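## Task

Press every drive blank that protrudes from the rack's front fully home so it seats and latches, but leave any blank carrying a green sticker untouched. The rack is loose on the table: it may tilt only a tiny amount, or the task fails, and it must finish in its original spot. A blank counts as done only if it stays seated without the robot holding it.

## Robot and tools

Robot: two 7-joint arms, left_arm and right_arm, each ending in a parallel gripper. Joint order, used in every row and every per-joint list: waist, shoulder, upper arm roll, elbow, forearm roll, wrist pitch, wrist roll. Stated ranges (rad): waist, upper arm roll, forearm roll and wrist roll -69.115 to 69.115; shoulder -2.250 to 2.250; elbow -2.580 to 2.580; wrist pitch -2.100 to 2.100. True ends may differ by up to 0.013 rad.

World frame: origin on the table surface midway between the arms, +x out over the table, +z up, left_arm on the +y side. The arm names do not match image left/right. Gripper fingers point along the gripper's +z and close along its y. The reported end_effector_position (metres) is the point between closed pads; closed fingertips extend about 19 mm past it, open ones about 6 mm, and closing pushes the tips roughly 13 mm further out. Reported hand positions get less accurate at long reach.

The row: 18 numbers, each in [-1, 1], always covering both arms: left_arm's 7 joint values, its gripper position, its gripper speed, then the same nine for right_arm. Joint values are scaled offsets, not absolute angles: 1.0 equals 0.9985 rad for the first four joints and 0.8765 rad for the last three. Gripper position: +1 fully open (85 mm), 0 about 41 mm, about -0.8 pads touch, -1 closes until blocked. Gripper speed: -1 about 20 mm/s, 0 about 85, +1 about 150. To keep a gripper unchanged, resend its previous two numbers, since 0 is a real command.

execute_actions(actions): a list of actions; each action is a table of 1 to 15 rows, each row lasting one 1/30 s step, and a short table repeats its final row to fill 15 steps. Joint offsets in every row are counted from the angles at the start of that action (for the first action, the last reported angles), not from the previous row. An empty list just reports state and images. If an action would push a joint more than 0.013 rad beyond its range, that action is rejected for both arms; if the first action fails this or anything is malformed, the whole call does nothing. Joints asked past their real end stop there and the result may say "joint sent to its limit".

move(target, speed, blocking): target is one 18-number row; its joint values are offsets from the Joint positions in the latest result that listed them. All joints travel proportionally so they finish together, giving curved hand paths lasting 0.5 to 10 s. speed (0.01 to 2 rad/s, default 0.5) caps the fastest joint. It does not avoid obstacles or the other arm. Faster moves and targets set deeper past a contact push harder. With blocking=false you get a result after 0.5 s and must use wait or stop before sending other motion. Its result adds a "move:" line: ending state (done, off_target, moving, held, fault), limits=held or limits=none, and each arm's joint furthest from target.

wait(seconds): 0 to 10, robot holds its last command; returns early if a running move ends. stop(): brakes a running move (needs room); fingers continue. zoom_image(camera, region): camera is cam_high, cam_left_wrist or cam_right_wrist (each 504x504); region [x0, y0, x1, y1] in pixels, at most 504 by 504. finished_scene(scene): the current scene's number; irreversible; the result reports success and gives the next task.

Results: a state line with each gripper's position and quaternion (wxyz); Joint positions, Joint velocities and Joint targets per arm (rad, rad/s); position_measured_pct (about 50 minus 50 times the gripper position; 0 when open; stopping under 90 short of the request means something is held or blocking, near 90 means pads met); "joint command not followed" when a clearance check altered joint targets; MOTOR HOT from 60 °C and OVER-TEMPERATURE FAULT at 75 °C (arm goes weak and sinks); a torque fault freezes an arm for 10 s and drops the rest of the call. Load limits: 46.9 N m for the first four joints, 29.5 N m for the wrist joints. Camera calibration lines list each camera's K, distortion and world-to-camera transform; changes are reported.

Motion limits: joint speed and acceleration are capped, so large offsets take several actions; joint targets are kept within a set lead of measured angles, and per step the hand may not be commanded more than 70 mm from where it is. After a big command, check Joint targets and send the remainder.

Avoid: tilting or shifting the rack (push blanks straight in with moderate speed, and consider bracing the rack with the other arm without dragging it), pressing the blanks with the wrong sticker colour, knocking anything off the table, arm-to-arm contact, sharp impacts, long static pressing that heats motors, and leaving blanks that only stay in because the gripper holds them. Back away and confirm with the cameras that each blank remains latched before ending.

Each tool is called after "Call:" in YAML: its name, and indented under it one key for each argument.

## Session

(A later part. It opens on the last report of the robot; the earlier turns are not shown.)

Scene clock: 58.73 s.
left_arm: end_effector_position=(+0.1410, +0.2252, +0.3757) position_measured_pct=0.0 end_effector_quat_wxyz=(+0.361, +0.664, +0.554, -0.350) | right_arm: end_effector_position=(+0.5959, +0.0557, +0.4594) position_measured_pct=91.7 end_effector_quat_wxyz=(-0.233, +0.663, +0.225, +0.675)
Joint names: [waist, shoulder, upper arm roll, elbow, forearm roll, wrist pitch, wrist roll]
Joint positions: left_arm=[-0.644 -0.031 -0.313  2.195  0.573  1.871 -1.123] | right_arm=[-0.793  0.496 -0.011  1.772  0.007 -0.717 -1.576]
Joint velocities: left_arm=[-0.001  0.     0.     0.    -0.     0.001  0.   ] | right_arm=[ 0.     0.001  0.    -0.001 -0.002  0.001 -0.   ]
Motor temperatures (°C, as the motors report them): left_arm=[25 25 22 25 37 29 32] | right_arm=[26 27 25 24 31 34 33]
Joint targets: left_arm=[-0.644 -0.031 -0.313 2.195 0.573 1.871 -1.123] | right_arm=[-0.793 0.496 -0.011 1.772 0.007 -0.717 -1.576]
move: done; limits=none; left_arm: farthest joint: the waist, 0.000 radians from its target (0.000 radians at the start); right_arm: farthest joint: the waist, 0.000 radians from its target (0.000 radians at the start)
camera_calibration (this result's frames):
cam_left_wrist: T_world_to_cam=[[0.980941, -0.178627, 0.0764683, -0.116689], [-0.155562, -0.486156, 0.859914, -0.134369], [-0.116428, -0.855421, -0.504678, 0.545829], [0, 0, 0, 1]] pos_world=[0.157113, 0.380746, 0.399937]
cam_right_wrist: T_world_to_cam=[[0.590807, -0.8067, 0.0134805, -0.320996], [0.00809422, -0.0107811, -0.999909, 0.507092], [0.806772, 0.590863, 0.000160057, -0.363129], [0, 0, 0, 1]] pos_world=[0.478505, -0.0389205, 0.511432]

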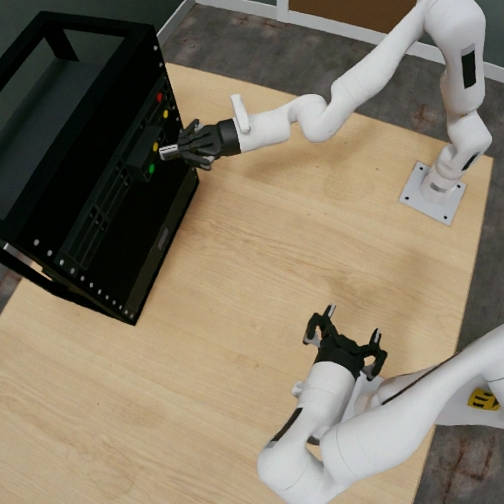

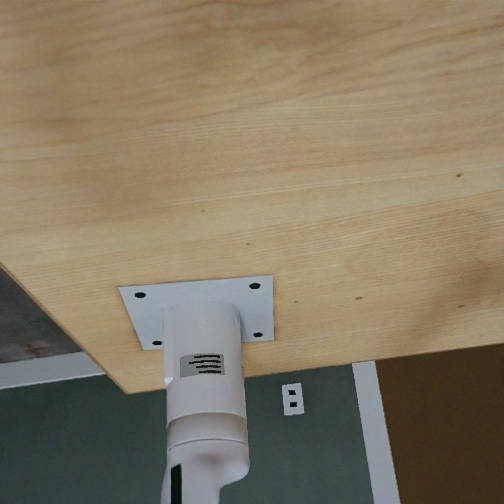

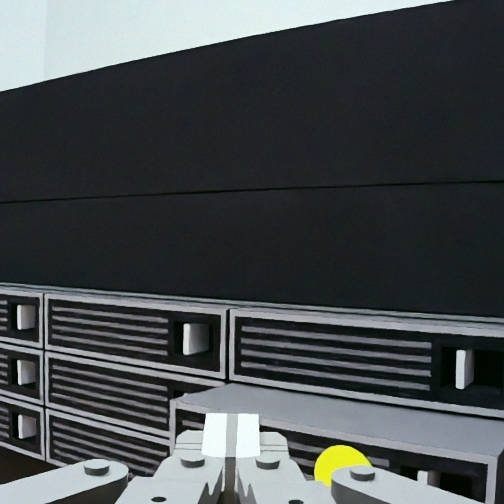

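Call:
move:
  target: [0,0,0,0,0,0,0,1,0,0,0.015,0,0,0,0,0,-1,1]
  speed: 0.1

Call:
move:
  target: [0,0,0,0,0,0,0,1,0,0.06,0.14,0,-0.255,0,0.118,0,-1,1]
  speed: 0.07

Scene clock: 63.07 s.
left_arm: end_effector_position=(+0.1410, +0.2252, +0.3757) position_measured_pct=0.0 end_effector_quat_wxyz=(+0.361, +0.664, +0.554, -0.350) | right_arm: end_effector_position=(+0.5979, +0.0572, +0.4483) position_measured_pct=91.7 end_effector_quat_wxyz=(-0.232, +0.668, +0.226, +0.670)
Joint names: [waist, shoulder, upper arm roll, elbow, forearm roll, wrist pitch, wrist roll]
Joint positions: left_arm=[-0.644 -0.031 -0.313  2.195  0.573  1.871 -1.123] | right_arm=[-0.793  0.511 -0.011  1.772  0.007 -0.717 -1.576]
Joint velocities: left_arm=[ 0.    -0.     0.     0.     0.    -0.003 -0.   ] | right_arm=[ 0.     0.001 -0.001 -0.     0.001 -0.     0.001]
Motor temperatures (°C, as the motors report them): left_arm=[25 25 22 25 37 29 32] | right_arm=[26 27 25 24 31 34 33]
Joint targets: left_arm=[-0.644 -0.031 -0.313 2.195 0.573 1.871 -1.123] | right_arm=[-0.793 0.511 -0.011 1.772 0.007 -0.717 -1.576]
move: done; limits=none; left_arm: farthest joint: the waist, 0.000 radians from its target (0.000 radians at the start); right_arm: farthest joint: the waist, 0.000 radians from its target (0.000 radians at the start)
camera_calibration (this result's frames):
cam_left_wrist: T_world_to_cam=[[0.980941, -0.178627, 0.0764683, -0.116689], [-0.155562, -0.486156, 0.859914, -0.134369], [-0.116428, -0.855421, -0.504678, 0.54583], [0, 0, 0, 1]] pos_world=[0.157113, 0.380746, 0.399937]
cam_right_wrist: T_world_to_cam=[[0.59097, -0.806578, 0.013681, -0.321004], [-0.00374583, -0.0197029, -0.999799, 0.503466], [0.806685, 0.5908, -0.0146651, -0.358922], [0, 0, 0, 1]] pos_world=[0.481126, -0.0369439, 0.502493]

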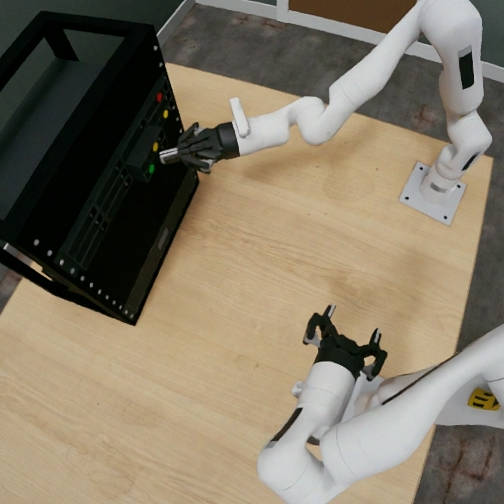

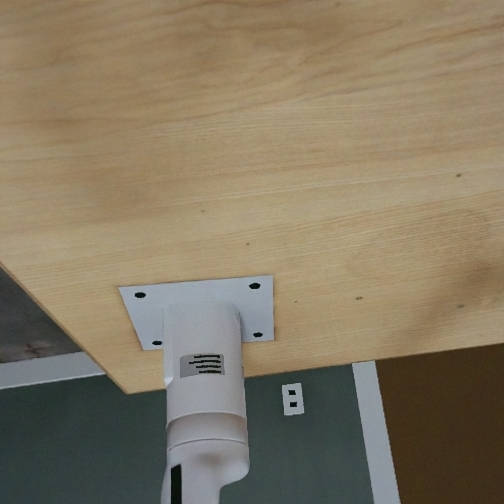

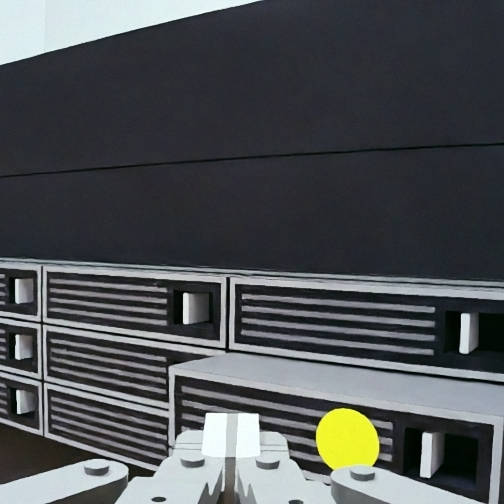

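Scene clock: 67.03 s.
left_arm: end_effector_position=(+0.1410, +0.2252, +0.3757) position_measured_pct=0.0 end_effector_quat_wxyz=(+0.361, +0.664, +0.554, -0.350) | right_arm: end_effector_position=(+0.6692, +0.0641, +0.4574) position_measured_pct=91.7 end_effector_quat_wxyz=(-0.219, +0.667, +0.210, +0.681)
Joint names: [waist, shoulder, upper arm roll, elbow, forearm roll, wrist pitch, wrist roll]
Joint positions: left_arm=[-0.644 -0.031 -0.313  2.195  0.573  1.871 -1.123] | right_arm=[-0.741  0.624 -0.018  1.539  0.011 -0.615 -1.576]
Joint velocities: left_arm=[ 0.    -0.     0.     0.     0.001 -0.     0.   ] | right_arm=[ 0.     0.    -0.    -0.    -0.     0.001  0.002]
Motor temperatures (°C, as the motors report them): left_arm=[25 25 22 25 37 29 32] | right_arm=[26 27 25 25 31 34 33]
Joint targets: left_arm=[-0.644 -0.031 -0.313 2.195 0.573 1.871 -1.123] | right_arm=[-0.733 0.650 -0.011 1.517 0.007 -0.614 -1.576]
move: off_target (right_arm); limits=none; left_arm: farthest joint: the waist, 0.000 radians from its target (0.000 radians at the start); right_arm: farthest joint: the shoulder, 0.027 radians from its target (0.140 radians at the start)
camera_calibration (this result's frames):
cam_left_wrist: T_world_to_cam=[[0.980941, -0.178626, 0.0764685, -0.11669], [-0.155562, -0.486156, 0.859914, -0.134369], [-0.116428, -0.855421, -0.504678, 0.54583], [0, 0, 0, 1]] pos_world=[0.157113, 0.380746, 0.399937]
cam_right_wrist: T_world_to_cam=[[0.554663, -0.831972, 0.0131172, -0.331462], [0.00892592, -0.00981423, -0.999912, 0.503968], [0.832027, 0.554731, 0.00198252, -0.442703], [0, 0, 0, 1]] pos_world=[0.547693, -0.02524, 0.509149]

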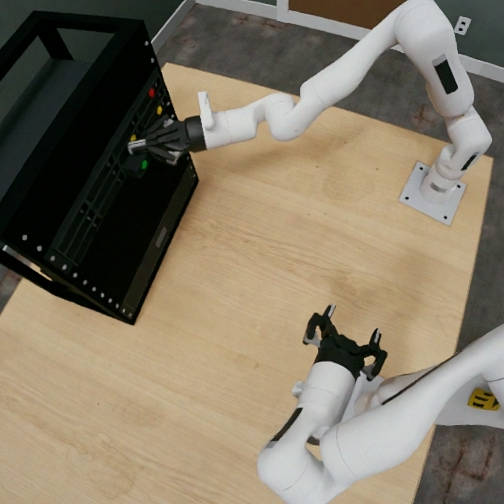

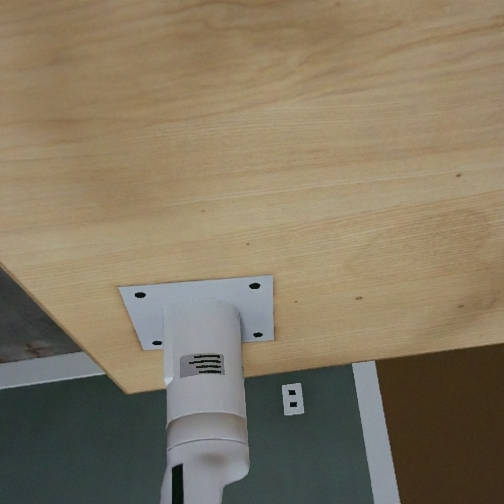

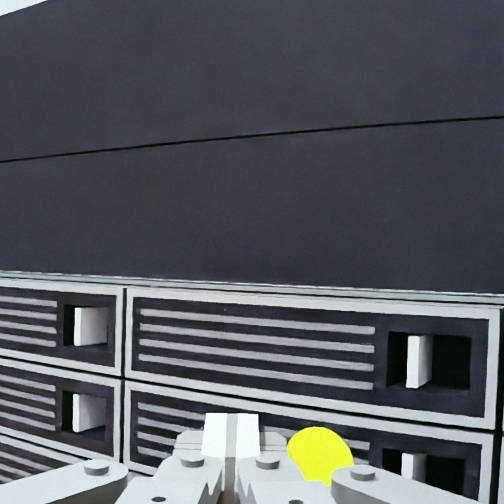

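Rack is tilting; back off.

Call:
move:
  target: [0,0,0,0,0,0,0,1,0,-0.05,-0.22,0,0.4,0,-0.2,0,-1,1]
  speed: 0.25

Scene clock: 72.43 s.
left_arm: end_effector_position=(+0.1410, +0.2252, +0.3757) position_measured_pct=0.0 end_effector_quat_wxyz=(+0.361, +0.664, +0.554, -0.350) | right_arm: end_effector_position=(+0.5530, +0.0288, +0.4575) position_measured_pct=91.7 end_effector_quat_wxyz=(-0.235, +0.662, +0.229, +0.673)
Joint names: [waist, shoulder, upper arm roll, elbow, forearm roll, wrist pitch, wrist roll]
Joint positions: left_arm=[-0.644 -0.031 -0.313  2.195  0.573  1.871 -1.123] | right_arm=[-0.791  0.405 -0.018  1.939  0.011 -0.79  -1.576]
Joint velocities: left_arm=[ 0.    -0.    -0.001 -0.    -0.001 -0.001 -0.   ] | right_arm=[-0.001 -0.002  0.     0.001  0.    -0.     0.001]
Motor temperatures (°C, as the motors report them): left_arm=[25 25 22 25 37 29 32] | right_arm=[26 27 25 25 31 34 33]
Joint targets: left_arm=[-0.644 -0.031 -0.313 2.195 0.573 1.871 -1.123] | right_arm=[-0.791 0.405 -0.018 1.939 0.011 -0.790 -1.576]
move: done; limits=none; left_arm: farthest joint: the waist, 0.000 radians from its target (0.000 radians at the start); right_arm: farthest joint: the waist, 0.000 radians from its target (0.050 radians at the start)
camera_calibration (this result's frames):
cam_left_wrist: T_world_to_cam=[[0.980941, -0.178626, 0.0764688, -0.11669], [-0.155562, -0.486156, 0.859914, -0.134369], [-0.116427, -0.855421, -0.504678, 0.54583], [0, 0, 0, 1]] pos_world=[0.157113, 0.380746, 0.399937]
cam_right_wrist: T_world_to_cam=[[0.598338, -0.801096, 0.015403, -0.322547], [0.00712876, -0.0139006, -0.999878, 0.505857], [0.801212, 0.598375, -0.00260642, -0.308495], [0, 0, 0, 1]] pos_world=[0.436556, -0.0667635, 0.50996]

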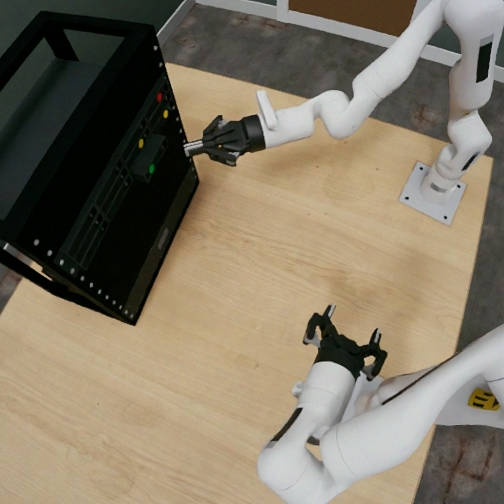

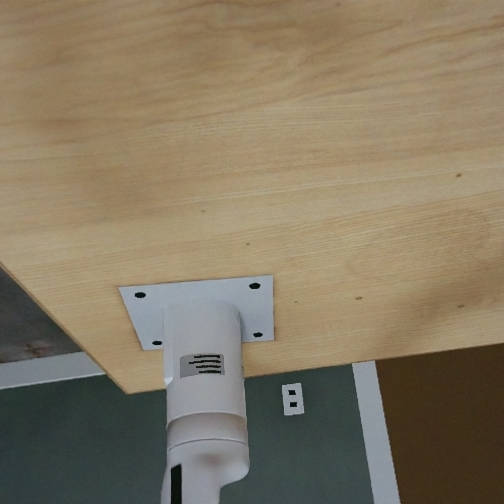

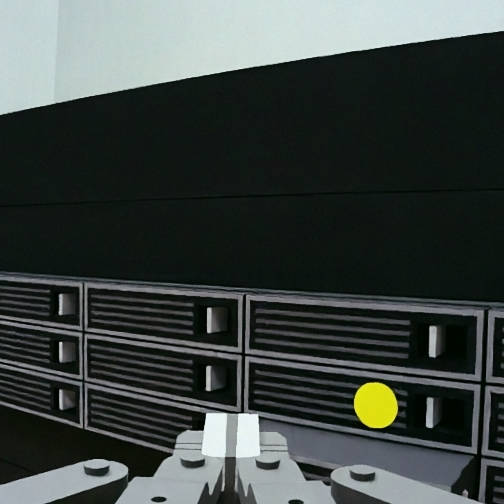

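Call:
finished_scene:
  scene: 2

The scene is finished: the task was done.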